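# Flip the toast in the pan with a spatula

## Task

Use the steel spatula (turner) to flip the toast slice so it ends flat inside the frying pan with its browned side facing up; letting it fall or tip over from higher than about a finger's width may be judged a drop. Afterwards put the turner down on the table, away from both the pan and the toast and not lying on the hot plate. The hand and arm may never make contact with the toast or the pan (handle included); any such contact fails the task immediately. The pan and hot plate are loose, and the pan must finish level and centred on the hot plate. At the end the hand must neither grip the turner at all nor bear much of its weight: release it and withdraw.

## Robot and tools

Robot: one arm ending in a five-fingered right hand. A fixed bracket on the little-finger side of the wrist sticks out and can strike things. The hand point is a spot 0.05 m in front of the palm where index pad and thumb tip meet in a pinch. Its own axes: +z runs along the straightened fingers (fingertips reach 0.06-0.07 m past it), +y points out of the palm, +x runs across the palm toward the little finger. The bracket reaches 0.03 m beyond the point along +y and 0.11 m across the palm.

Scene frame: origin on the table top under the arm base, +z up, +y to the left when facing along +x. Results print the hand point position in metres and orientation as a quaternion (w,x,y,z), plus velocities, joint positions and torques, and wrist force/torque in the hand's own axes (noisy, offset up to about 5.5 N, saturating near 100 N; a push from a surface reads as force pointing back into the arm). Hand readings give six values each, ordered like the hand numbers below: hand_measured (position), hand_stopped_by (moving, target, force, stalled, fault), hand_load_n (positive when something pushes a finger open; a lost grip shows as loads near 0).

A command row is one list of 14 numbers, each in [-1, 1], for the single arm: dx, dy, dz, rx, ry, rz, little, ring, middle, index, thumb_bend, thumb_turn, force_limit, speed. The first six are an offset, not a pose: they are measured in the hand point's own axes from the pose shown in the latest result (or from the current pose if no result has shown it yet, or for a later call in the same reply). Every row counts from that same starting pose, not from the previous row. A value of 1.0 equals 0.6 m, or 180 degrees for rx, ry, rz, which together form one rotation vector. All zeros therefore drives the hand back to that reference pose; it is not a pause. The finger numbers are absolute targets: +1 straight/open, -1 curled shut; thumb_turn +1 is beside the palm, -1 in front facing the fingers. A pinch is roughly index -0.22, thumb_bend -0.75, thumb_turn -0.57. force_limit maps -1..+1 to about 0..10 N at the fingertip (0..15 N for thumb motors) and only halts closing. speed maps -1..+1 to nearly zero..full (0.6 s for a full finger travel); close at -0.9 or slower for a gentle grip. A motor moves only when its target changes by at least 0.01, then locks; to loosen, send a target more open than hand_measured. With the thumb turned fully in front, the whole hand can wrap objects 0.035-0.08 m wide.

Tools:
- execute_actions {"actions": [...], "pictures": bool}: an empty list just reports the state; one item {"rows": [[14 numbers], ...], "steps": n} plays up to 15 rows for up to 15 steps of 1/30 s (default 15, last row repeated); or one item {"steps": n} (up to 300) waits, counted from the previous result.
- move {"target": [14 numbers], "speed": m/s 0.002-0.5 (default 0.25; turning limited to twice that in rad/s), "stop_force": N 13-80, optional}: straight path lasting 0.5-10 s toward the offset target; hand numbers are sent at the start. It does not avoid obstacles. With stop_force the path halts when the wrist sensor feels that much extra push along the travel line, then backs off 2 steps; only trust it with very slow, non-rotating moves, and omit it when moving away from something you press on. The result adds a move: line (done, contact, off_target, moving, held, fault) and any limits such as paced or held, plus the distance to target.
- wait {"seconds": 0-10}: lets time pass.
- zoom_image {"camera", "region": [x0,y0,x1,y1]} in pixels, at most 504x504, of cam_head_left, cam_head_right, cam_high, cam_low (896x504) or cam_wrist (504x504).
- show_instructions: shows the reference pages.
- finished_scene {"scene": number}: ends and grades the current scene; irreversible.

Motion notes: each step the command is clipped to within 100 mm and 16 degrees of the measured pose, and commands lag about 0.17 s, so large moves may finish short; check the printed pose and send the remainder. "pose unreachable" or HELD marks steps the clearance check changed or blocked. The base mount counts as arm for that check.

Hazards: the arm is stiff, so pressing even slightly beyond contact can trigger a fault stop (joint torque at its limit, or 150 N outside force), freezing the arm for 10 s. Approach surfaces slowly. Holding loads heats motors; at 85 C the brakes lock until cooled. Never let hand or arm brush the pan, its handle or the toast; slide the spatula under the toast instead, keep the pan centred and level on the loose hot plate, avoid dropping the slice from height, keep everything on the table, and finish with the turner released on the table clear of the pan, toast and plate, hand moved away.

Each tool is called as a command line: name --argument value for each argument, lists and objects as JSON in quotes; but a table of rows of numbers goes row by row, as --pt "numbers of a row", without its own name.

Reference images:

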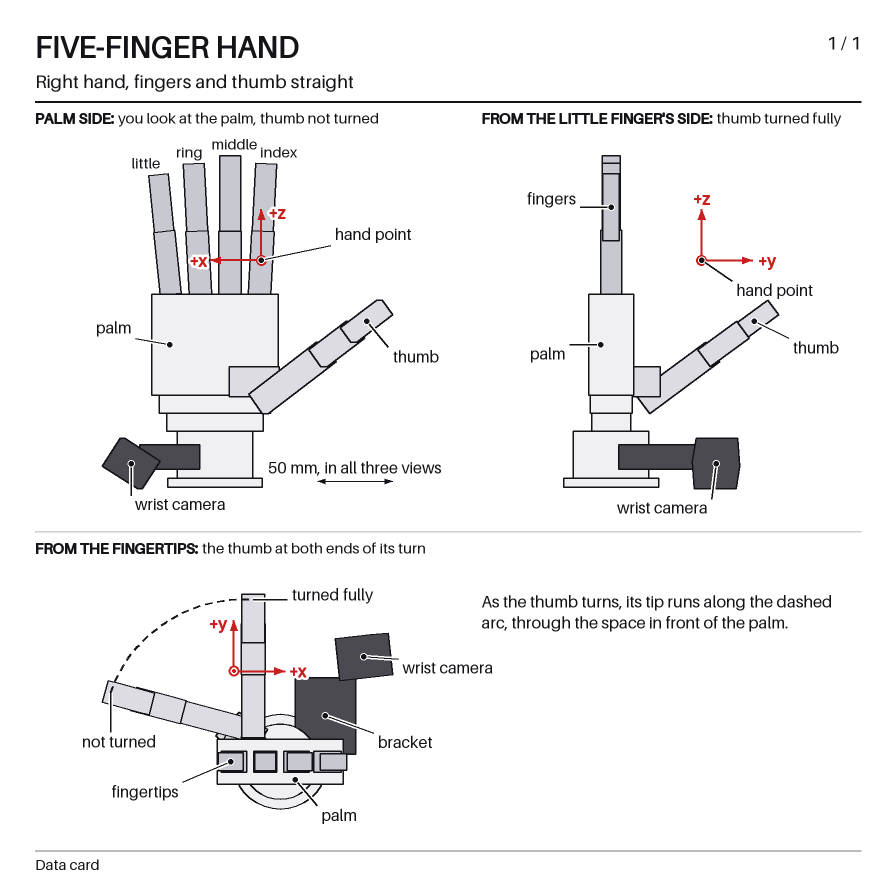

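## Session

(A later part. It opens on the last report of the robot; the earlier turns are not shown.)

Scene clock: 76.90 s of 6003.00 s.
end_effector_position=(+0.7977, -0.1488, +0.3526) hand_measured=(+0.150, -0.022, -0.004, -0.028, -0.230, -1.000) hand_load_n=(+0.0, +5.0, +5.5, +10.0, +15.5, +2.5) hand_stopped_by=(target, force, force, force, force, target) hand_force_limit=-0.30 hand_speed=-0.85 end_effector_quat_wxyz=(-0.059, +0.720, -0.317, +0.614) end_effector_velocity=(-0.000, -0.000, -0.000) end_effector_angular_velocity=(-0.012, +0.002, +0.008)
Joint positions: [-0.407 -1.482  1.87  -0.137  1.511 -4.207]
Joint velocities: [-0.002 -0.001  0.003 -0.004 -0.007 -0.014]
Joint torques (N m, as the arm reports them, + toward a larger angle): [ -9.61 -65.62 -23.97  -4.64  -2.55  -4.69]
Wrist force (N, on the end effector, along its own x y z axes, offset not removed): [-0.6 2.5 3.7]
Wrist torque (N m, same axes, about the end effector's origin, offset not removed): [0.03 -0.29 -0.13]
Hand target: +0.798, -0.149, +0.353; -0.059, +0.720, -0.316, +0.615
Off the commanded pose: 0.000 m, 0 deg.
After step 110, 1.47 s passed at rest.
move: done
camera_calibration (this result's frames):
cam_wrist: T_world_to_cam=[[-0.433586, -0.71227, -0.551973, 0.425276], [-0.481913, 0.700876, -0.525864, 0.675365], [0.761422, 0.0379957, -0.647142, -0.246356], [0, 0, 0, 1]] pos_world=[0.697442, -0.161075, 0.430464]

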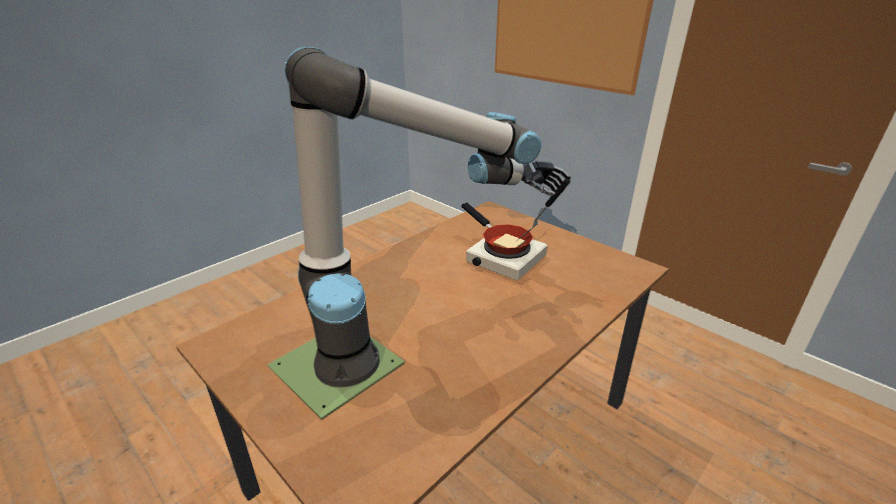

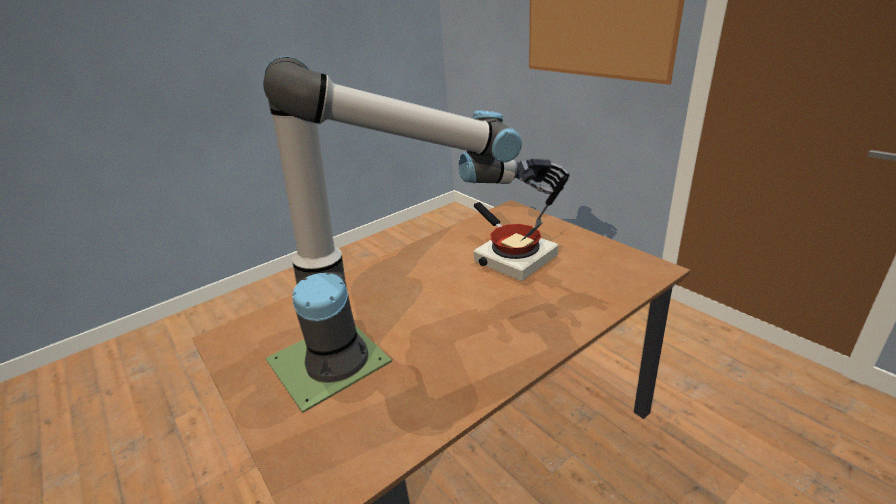

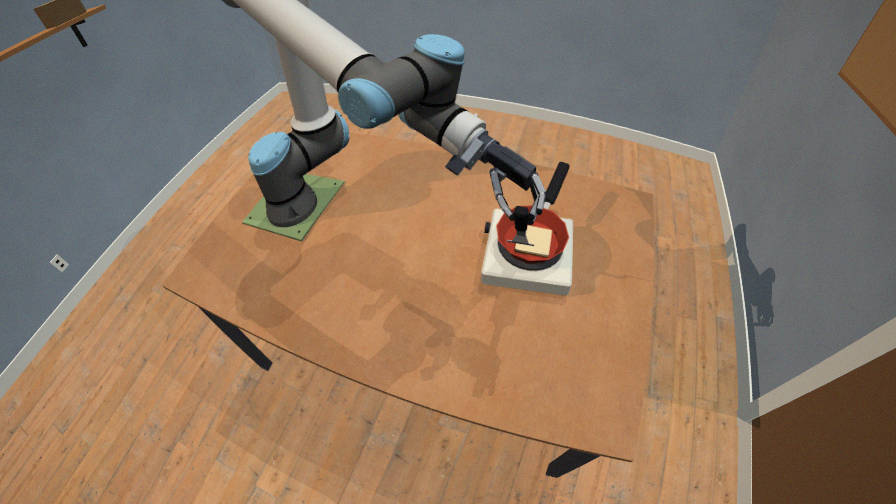

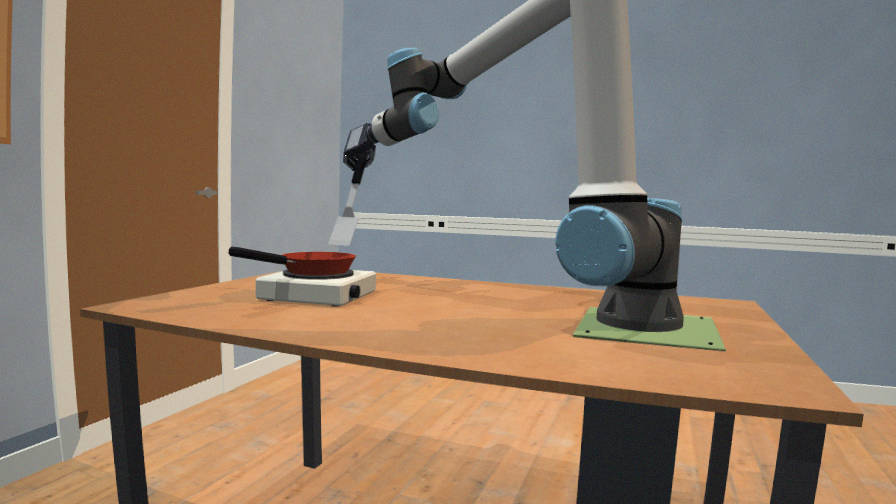

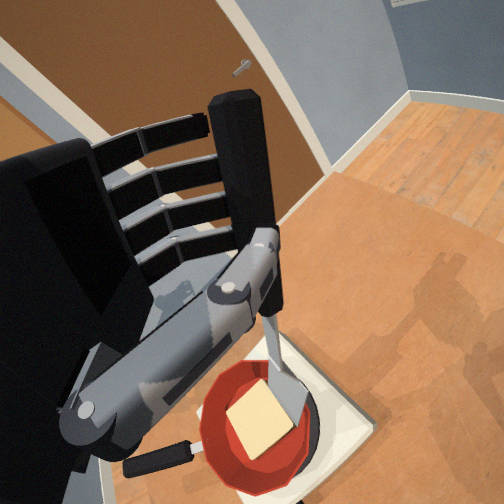

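move --target '[-0.053,-0.01,0.042,0,0,0,0.15,-0.5,-0.6,-0.6,-0.3,-1,-0.3,-0.85]' --speed 0.05

zoom_image --camera "cam_wrist" --region '[180,330,380,504]'

zoom_image --camera "cam_head_left" --region '[470,200,560,270]'

zoom_image --camera "cam_high" --region '[480,190,590,280]'

Scene clock: 83.27 s of 6003.00 s.
end_effector_position=(+0.8216, -0.1350, +0.3228) hand_measured=(+0.150, -0.022, -0.004, -0.028, -0.230, -1.000) hand_load_n=(+0.0, +5.0, +5.5, +10.0, +15.5, +2.5) hand_stopped_by=(target, force, force, force, force, target) hand_force_limit=-0.30 hand_speed=-0.85 end_effector_quat_wxyz=(-0.059, +0.720, -0.317, +0.614) end_effector_velocity=(+0.002, +0.001, -0.002) end_effector_angular_velocity=(-0.001, -0.001, +0.001)
Joint positions: [-0.369 -1.424  1.862 -0.187  1.548 -4.197]
Joint velocities: [ 0.003  0.004 -0.001 -0.004  0.002  0.   ]
Joint torques (N m, as the arm reports them, + toward a larger angle): [ 15.01 -37.83 -50.89  -5.45   2.62   3.74]
Wrist force (N, on the end effector, along its own x y z axes, offset not removed): [-0.3 1.9 2.9]
Wrist torque (N m, same axes, about the end effector's origin, offset not removed): [-0.01 -0.21 -0.08]
Hand target: +0.822, -0.135, +0.323; -0.059, +0.720, -0.317, +0.614
Off the commanded pose: 0.000 m, 0 deg.
After step 90, 2.13 s passed at rest.
move: done
camera_calibration (this result's frames):
cam_wrist: T_world_to_cam=[[-0.433583, -0.712319, -0.551912, 0.42901], [-0.481941, 0.700828, -0.525902, 0.661541], [0.761406, 0.037967, -0.647162, -0.284408], [0, 0, 0, 1]] pos_world=[0.721384, -0.147236, 0.400624]

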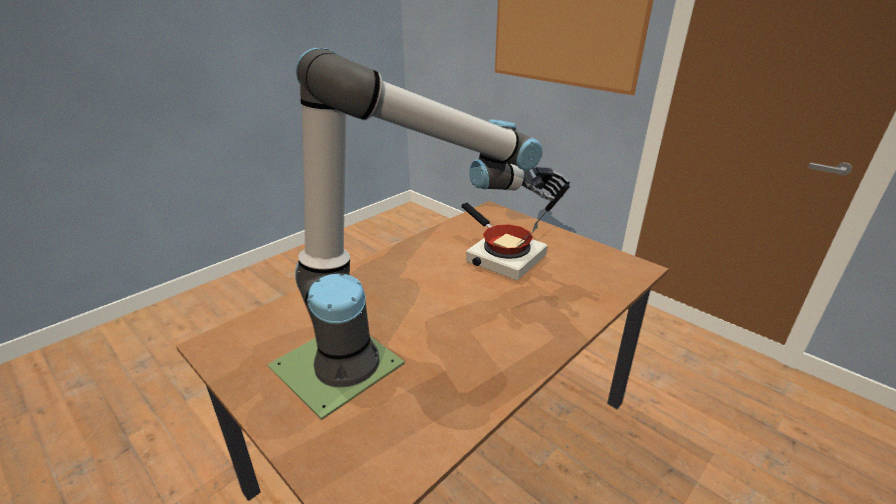

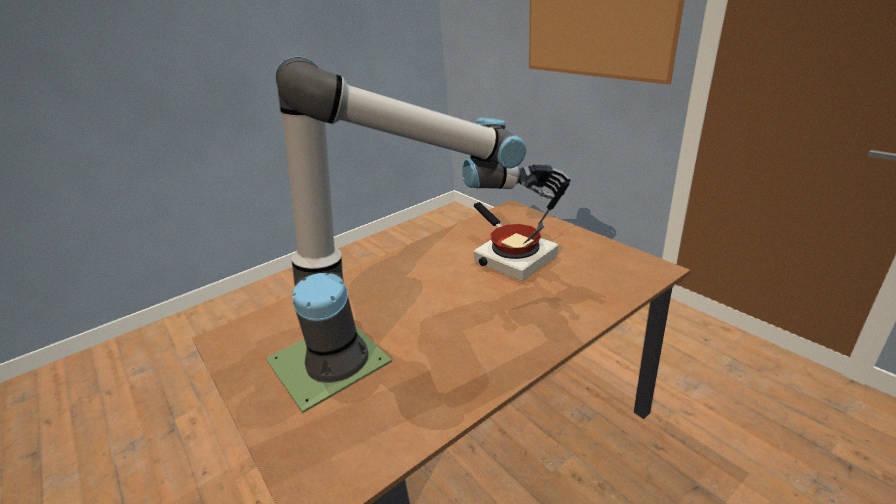

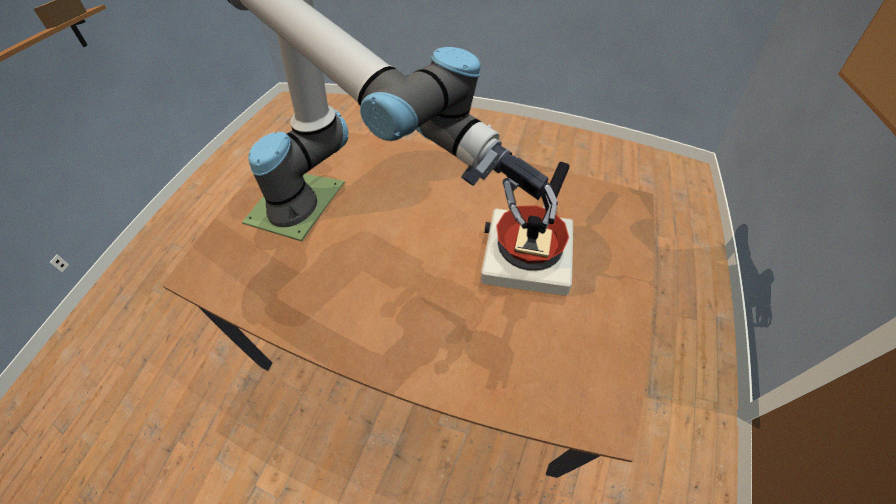

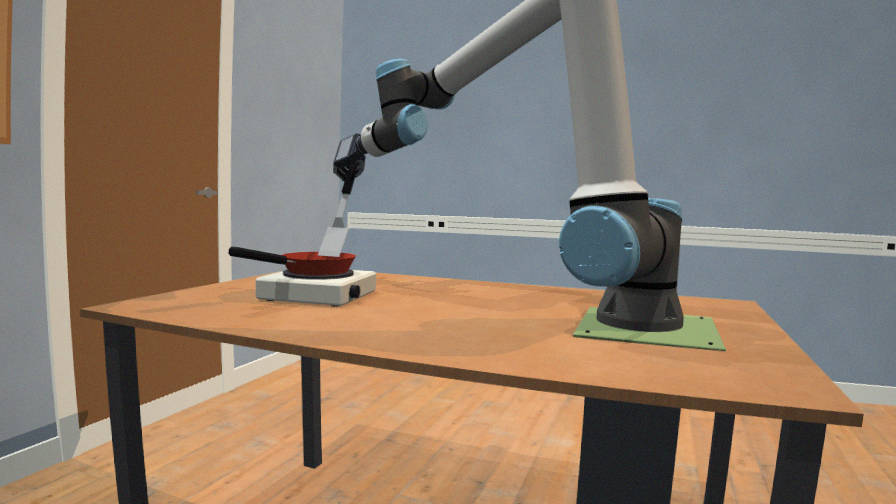

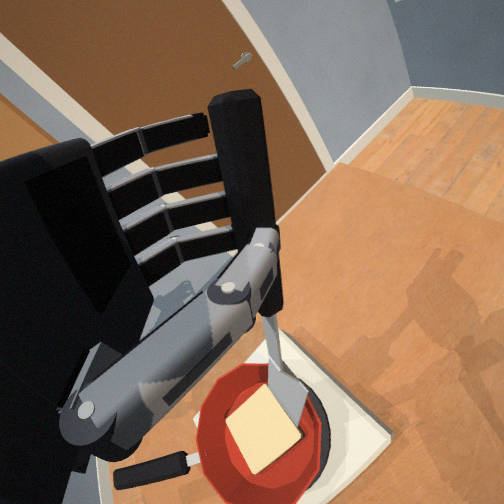

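Region (180, 330, 380, 504) of cam_wrist's 504x504 image, scaled by 2.520, with more detail than that image has; it fills the top 438 rows of this view, and the rest is white.

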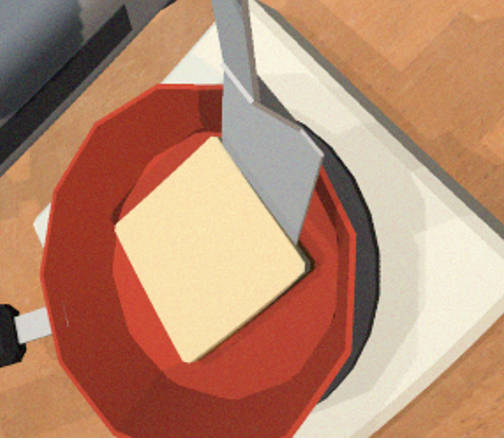

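Region (470, 200, 560, 270) of cam_head_left's 896x504 image, scaled by 5.600, with more detail than that image has.

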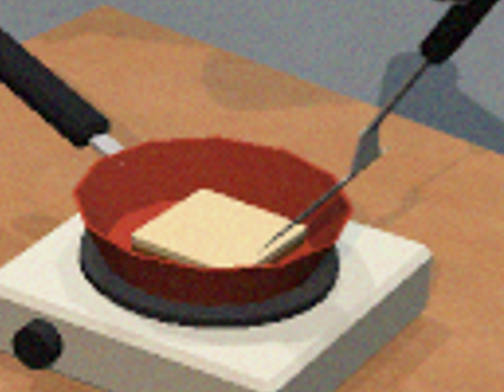

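Region (480, 190, 590, 280) of cam_high's 896x504 image, scaled by 4.582, with more detail than that image has; it fills the top 412 rows of this view, and the rest is white.

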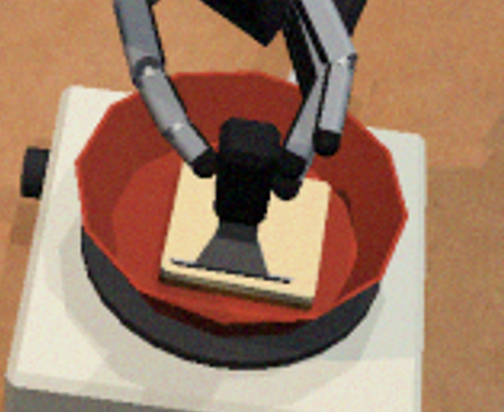

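move --target '[-0.04,0.022,0.011,0,0,0,0.15,-0.5,-0.6,-0.6,-0.3,-1,-0.3,-0.85]' --speed 0.03

zoom_image --camera "cam_wrist" --region '[180,330,380,504]'

zoom_image --camera "cam_high" --region '[480,190,590,280]'

Scene clock: 90.83 s of 6003.00 s.
end_effector_position=(+0.8216, -0.1348, +0.2949) hand_measured=(+0.150, -0.022, -0.004, -0.028, -0.230, -1.000) hand_load_n=(+0.0, +5.0, +5.5, +10.0, +15.5, +2.5) hand_stopped_by=(target, force, force, force, force, target) hand_force_limit=-0.30 hand_speed=-0.85 end_effector_quat_wxyz=(-0.059, +0.720, -0.317, +0.614) end_effector_velocity=(+0.000, +0.001, -0.002) end_effector_angular_velocity=(+0.001, -0.000, +0.004)
Joint positions: [-0.368 -1.403  1.891 -0.237  1.549 -4.197]
Joint velocities: [-0.     0.001  0.002 -0.004 -0.004 -0.   ]
Joint torques (N m, as the arm reports them, + toward a larger angle): [ 13.13 -37.53 -23.89  -4.58   2.06   3.62]
Wrist force (N, on the end effector, along its own x y z axes, offset not removed): [-2.9 2.4 0.7]
Wrist torque (N m, same axes, about the end effector's origin, offset not removed): [0.19 0.18 -0.26]
Hand target: +0.822, -0.135, +0.295; -0.059, +0.720, -0.317, +0.614
Off the commanded pose: 0.000 m, 0 deg.
After step 90, 3.27 s passed at rest.
move: done
camera_calibration (this result's frames):
cam_wrist: T_world_to_cam=[[-0.433591, -0.712317, -0.551909, 0.41377], [-0.481948, 0.700831, -0.525892, 0.646686], [0.761396, 0.0379693, -0.647174, -0.30244], [0, 0, 0, 1]] pos_world=[0.721354, -0.146999, 0.372719]

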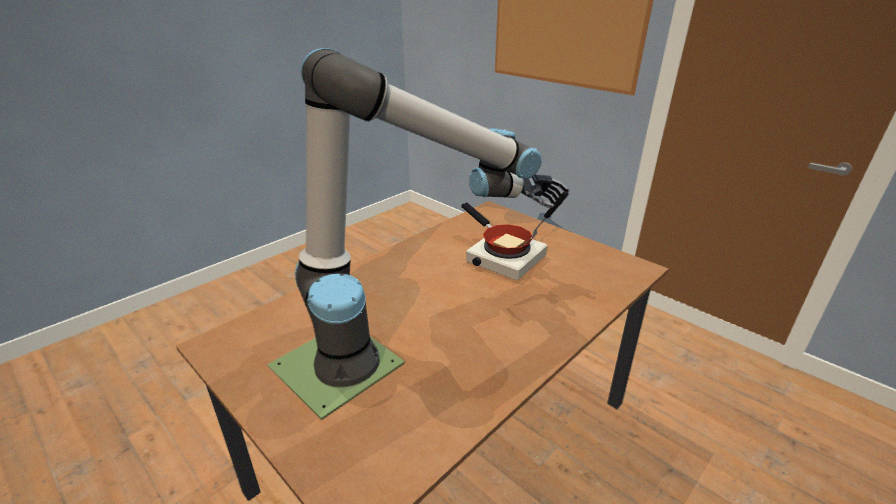

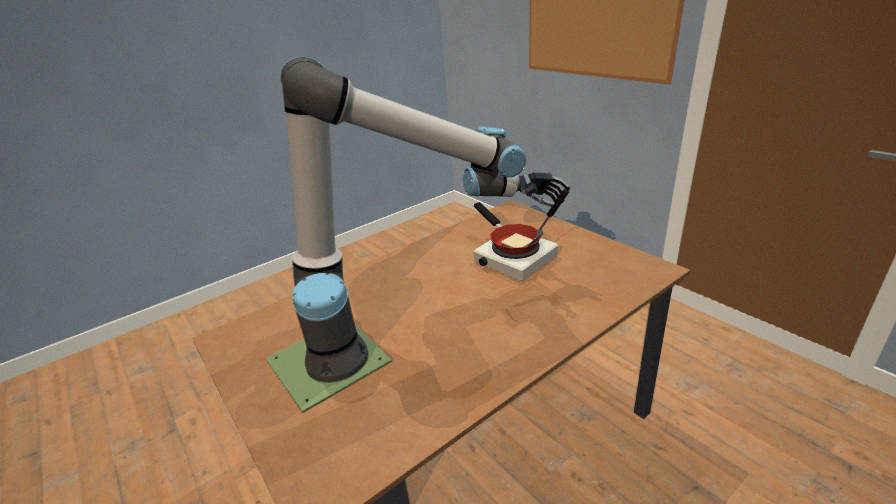

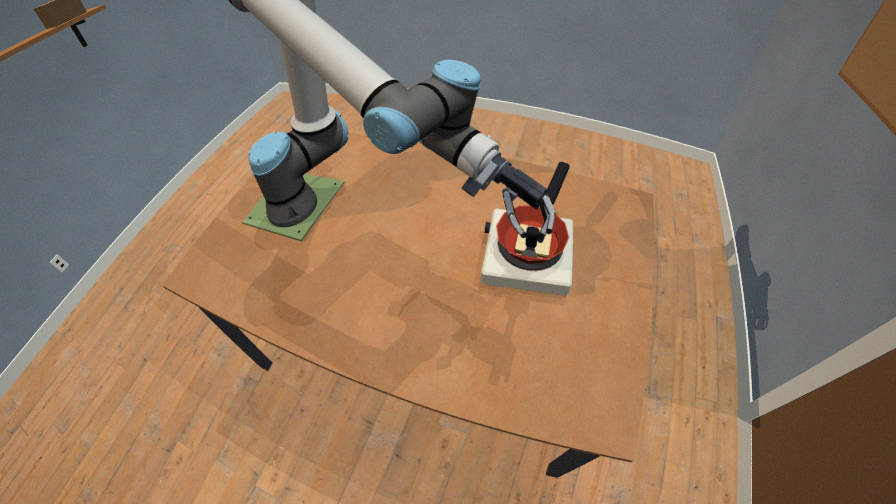

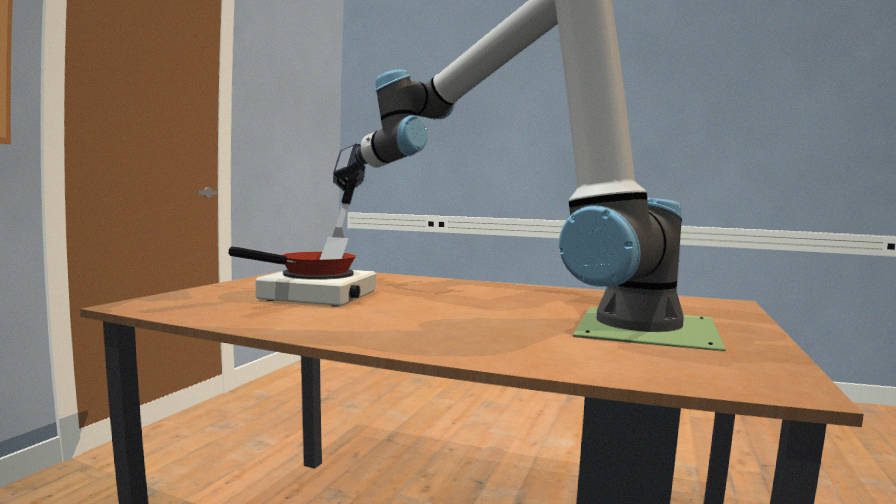

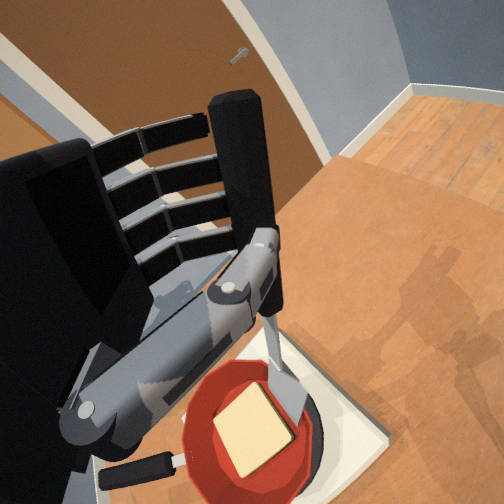

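Region (180, 330, 380, 504) of cam_wrist's 504x504 image, scaled by 2.520, with more detail than that image has; it fills the top 438 rows of this view, and the rest is white.

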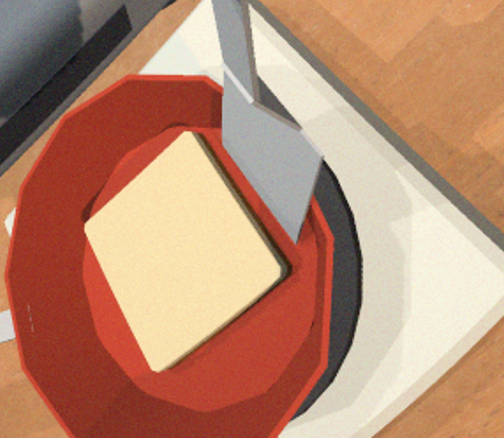

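Region (480, 190, 590, 280) of cam_high's 896x504 image, scaled by 4.582, with more detail than that image has; it fills the top 412 rows of this view, and the rest is white.

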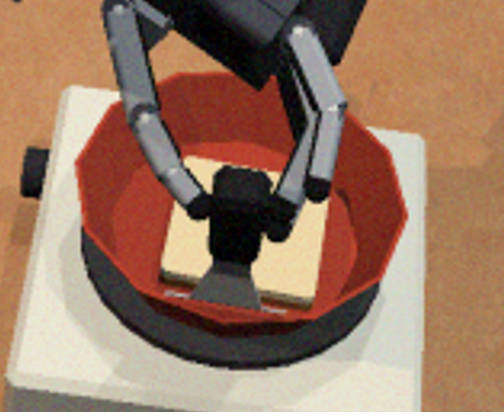

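Slide along the blade direction.

move --target '[-0.02,-0.006,0.003,0,0,0,0.15,-0.5,-0.6,-0.6,-0.3,-1,-0.3,-0.85]' --speed 0.01

zoom_image --camera "cam_wrist" --region '[180,330,380,504]'

Scene clock: 96.20 s of 6003.00 s.
end_effector_position=(+0.8241, -0.1263, +0.2862) hand_measured=(+0.150, -0.022, -0.004, -0.028, -0.230, -1.000) hand_load_n=(+0.0, +8.0, +6.0, +7.5, +15.5, -1.5) hand_stopped_by=(target, force, force, force, force, target) hand_force_limit=-0.30 hand_speed=-0.85 end_effector_quat_wxyz=(-0.059, +0.720, -0.317, +0.614) end_effector_velocity=(+0.000, +0.002, -0.002) end_effector_angular_velocity=(+0.000, -0.000, -0.000)
Joint positions: [-0.353 -1.393  1.896 -0.252  1.564 -4.193]
Joint velocities: [ 0.003  0.002  0.001 -0.003  0.003  0.001]
Joint torques (N m, as the arm reports them, + toward a larger angle): [ 19.61 -29.33 -16.57  -1.48   1.12   3.81]
Wrist force (N, on the end effector, along its own x y z axes, offset not removed): [9.8 -1.0 -0.7]
Wrist torque (N m, same axes, about the end effector's origin, offset not removed): [-0.08 -0.25 0.03]
Hand target: +0.824, -0.126, +0.286; -0.059, +0.720, -0.317, +0.614
Off the commanded pose: 0.000 m, 0 deg.
After step 90, 0.90 s passed at rest.
move: done
camera_calibration (this result's frames):
cam_wrist: T_world_to_cam=[[-0.43359, -0.712331, -0.551891, 0.416055], [-0.481922, 0.700818, -0.525934, 0.637379], [0.761414, 0.0379291, -0.647155, -0.310255], [0, 0, 0, 1]] pos_world=[0.723797, -0.13855, 0.364053]

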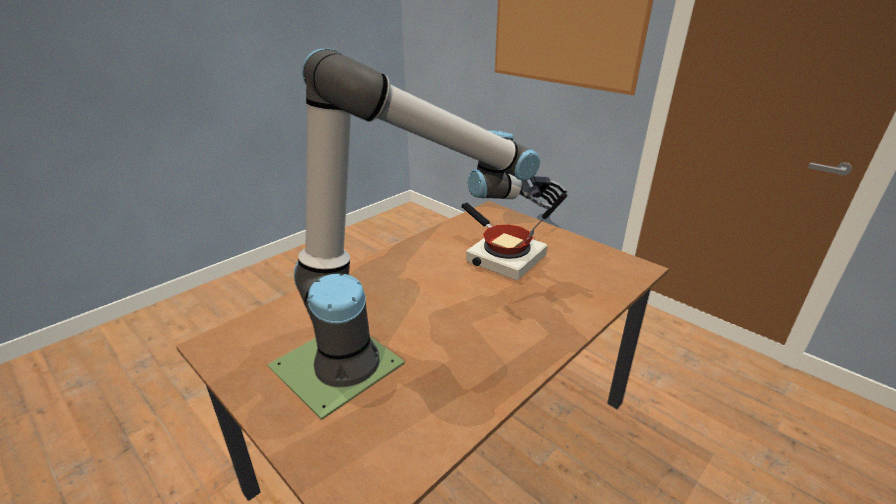

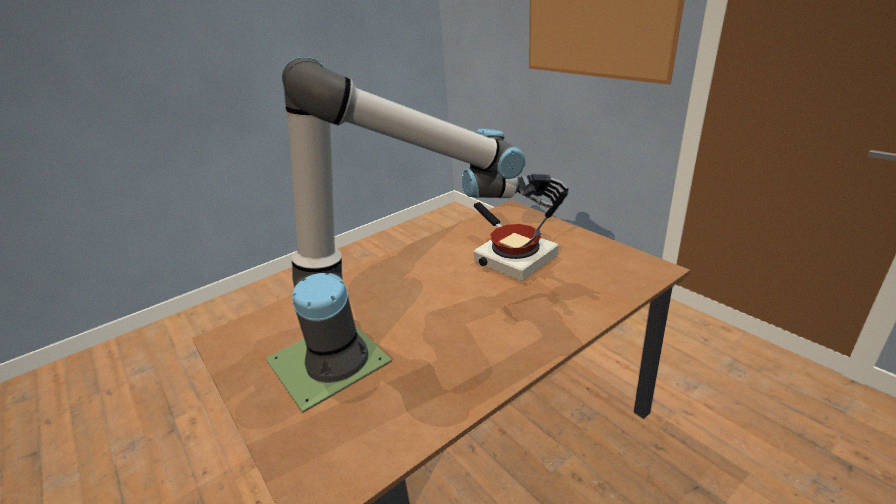

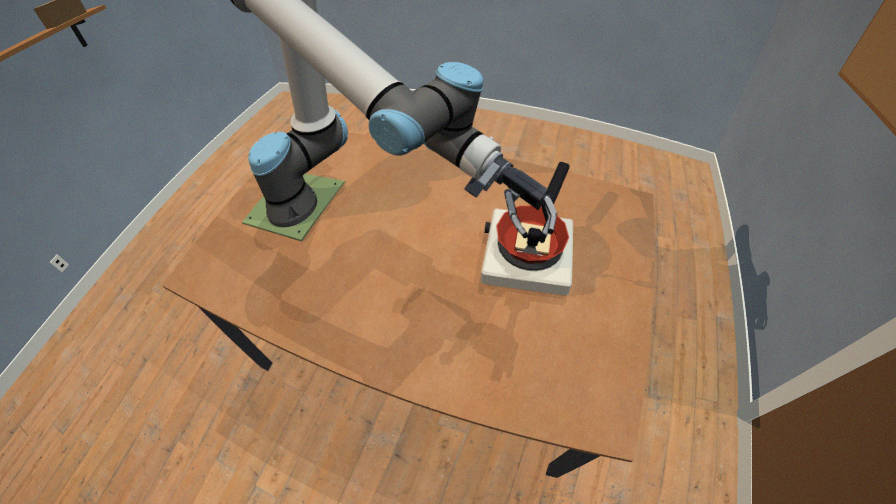

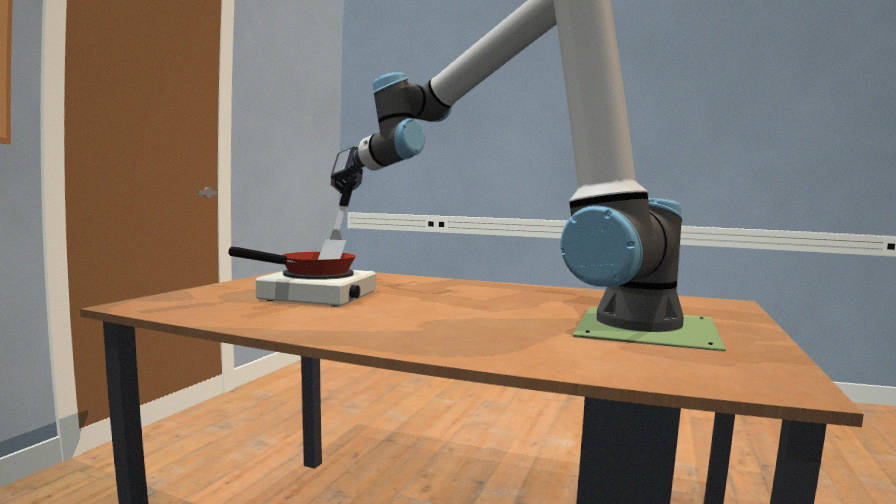

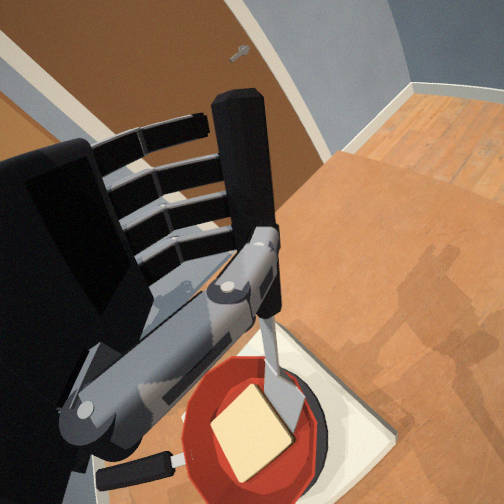

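Region (180, 330, 380, 504) of cam_wrist's 504x504 image, scaled by 2.520, with more detail than that image has; it fills the top 438 rows of this view, and the rest is white.

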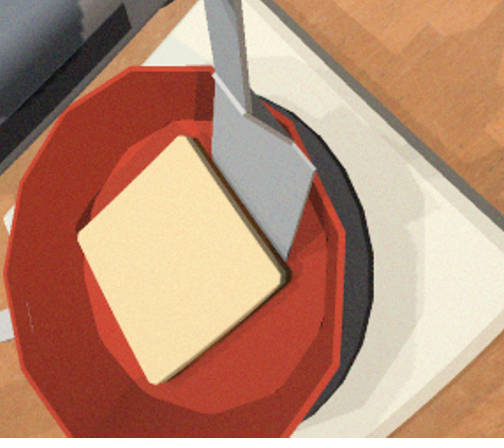

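move --target '[-0.011,0.021,0.011,0,-0.015,0.03,0.15,-0.5,-0.6,-0.6,-0.3,-1,-0.3,-0.85]' --speed 0.01

zoom_image --camera "cam_wrist" --region '[180,330,380,504]'

zoom_image --camera "cam_head_left" --region '[470,200,560,270]'

Scene clock: 104.93 s of 6003.00 s.
end_effector_position=(+0.8250, -0.1348, +0.2731) hand_measured=(+0.150, -0.022, -0.004, -0.028, -0.230, -1.000) hand_load_n=(+0.0, +7.5, +6.0, +8.0, +15.5, -1.0) hand_stopped_by=(target, force, force, force, force, target) hand_force_limit=-0.30 hand_speed=-0.85 end_effector_quat_wxyz=(-0.096, +0.719, -0.349, +0.594) end_effector_velocity=(+0.000, +0.000, -0.000) end_effector_angular_velocity=(+0.004, -0.000, +0.001)
Joint positions: [-0.386 -1.38   1.883 -0.213  1.507 -4.11 ]
Joint velocities: [-0.001 -0.    -0.001  0.002 -0.004  0.003]
Joint torques (N m, as the arm reports them, + toward a larger angle): [ -5.43 -39.15 -46.56   3.12  -3.32   3.89]
Wrist force (N, on the end effector, along its own x y z axes, offset not removed): [0.3 -0.5 2.7]
Wrist torque (N m, same axes, about the end effector's origin, offset not removed): [-0.35 0.03 -0.39]
Hand target: +0.825, -0.135, +0.273; -0.096, +0.719, -0.349, +0.594
Off the commanded pose: 0.000 m, 0 deg.
After step 90, 0.23 s passed at rest.
move: done
camera_calibration (this result's frames):
cam_wrist: T_world_to_cam=[[-0.438691, -0.651066, -0.619405, 0.434163], [-0.486102, 0.751649, -0.445789, 0.625305], [0.755814, 0.10553, -0.646227, -0.30566], [0, 0, 0, 1]] pos_world=[0.725448, -0.155084, 0.350152]

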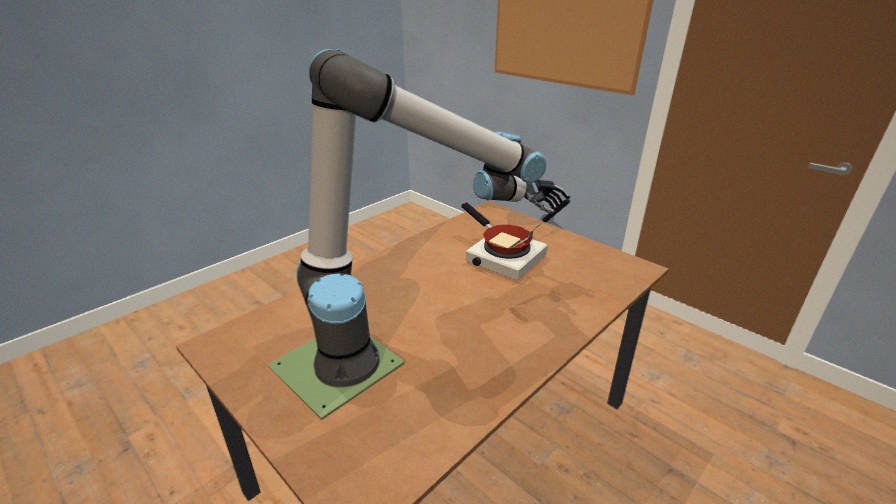

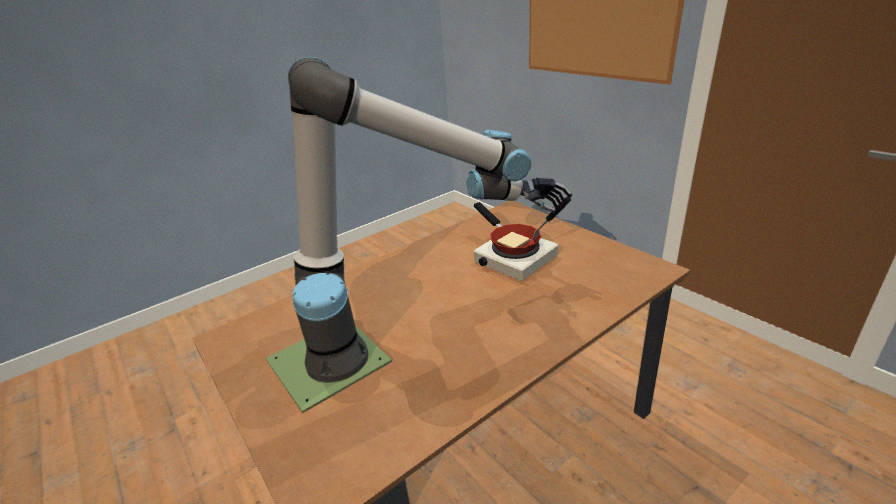

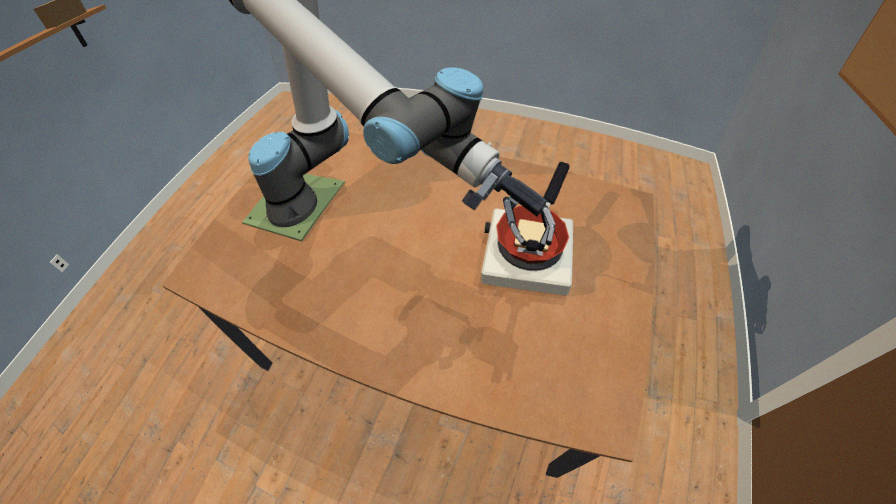

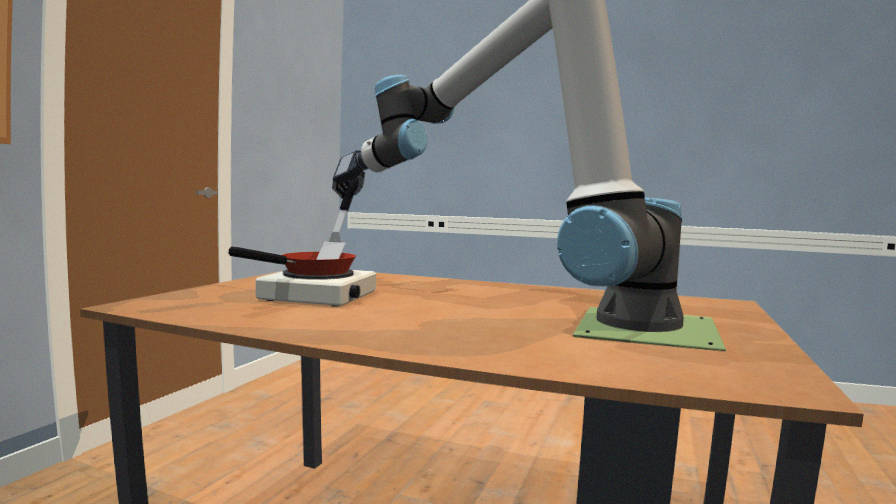

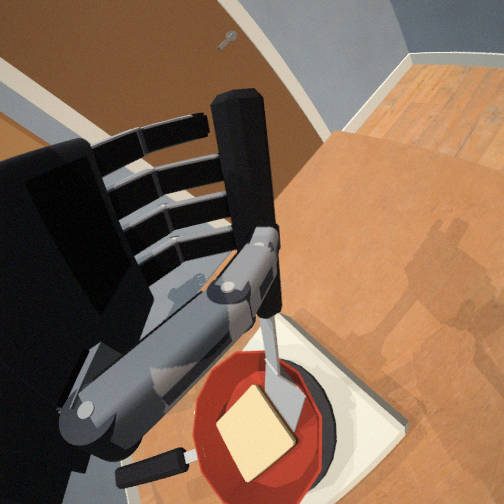

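Region (180, 330, 380, 504) of cam_wrist's 504x504 image, scaled by 2.520, with more detail than that image has; it fills the top 438 rows of this view, and the rest is white.

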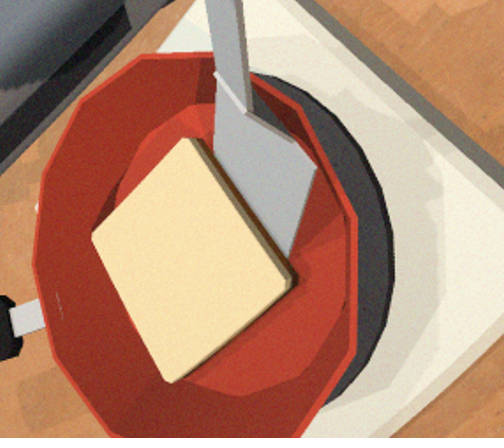

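Region (470, 200, 560, 270) of cam_head_left's 896x504 image, scaled by 5.600, with more detail than that image has.

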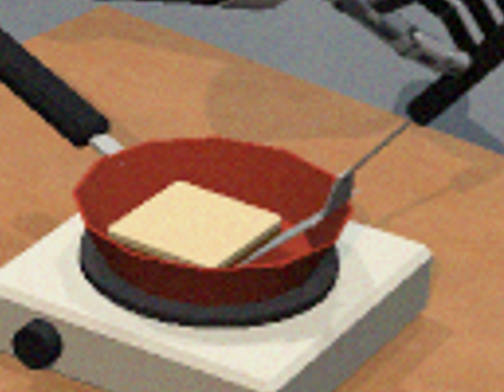

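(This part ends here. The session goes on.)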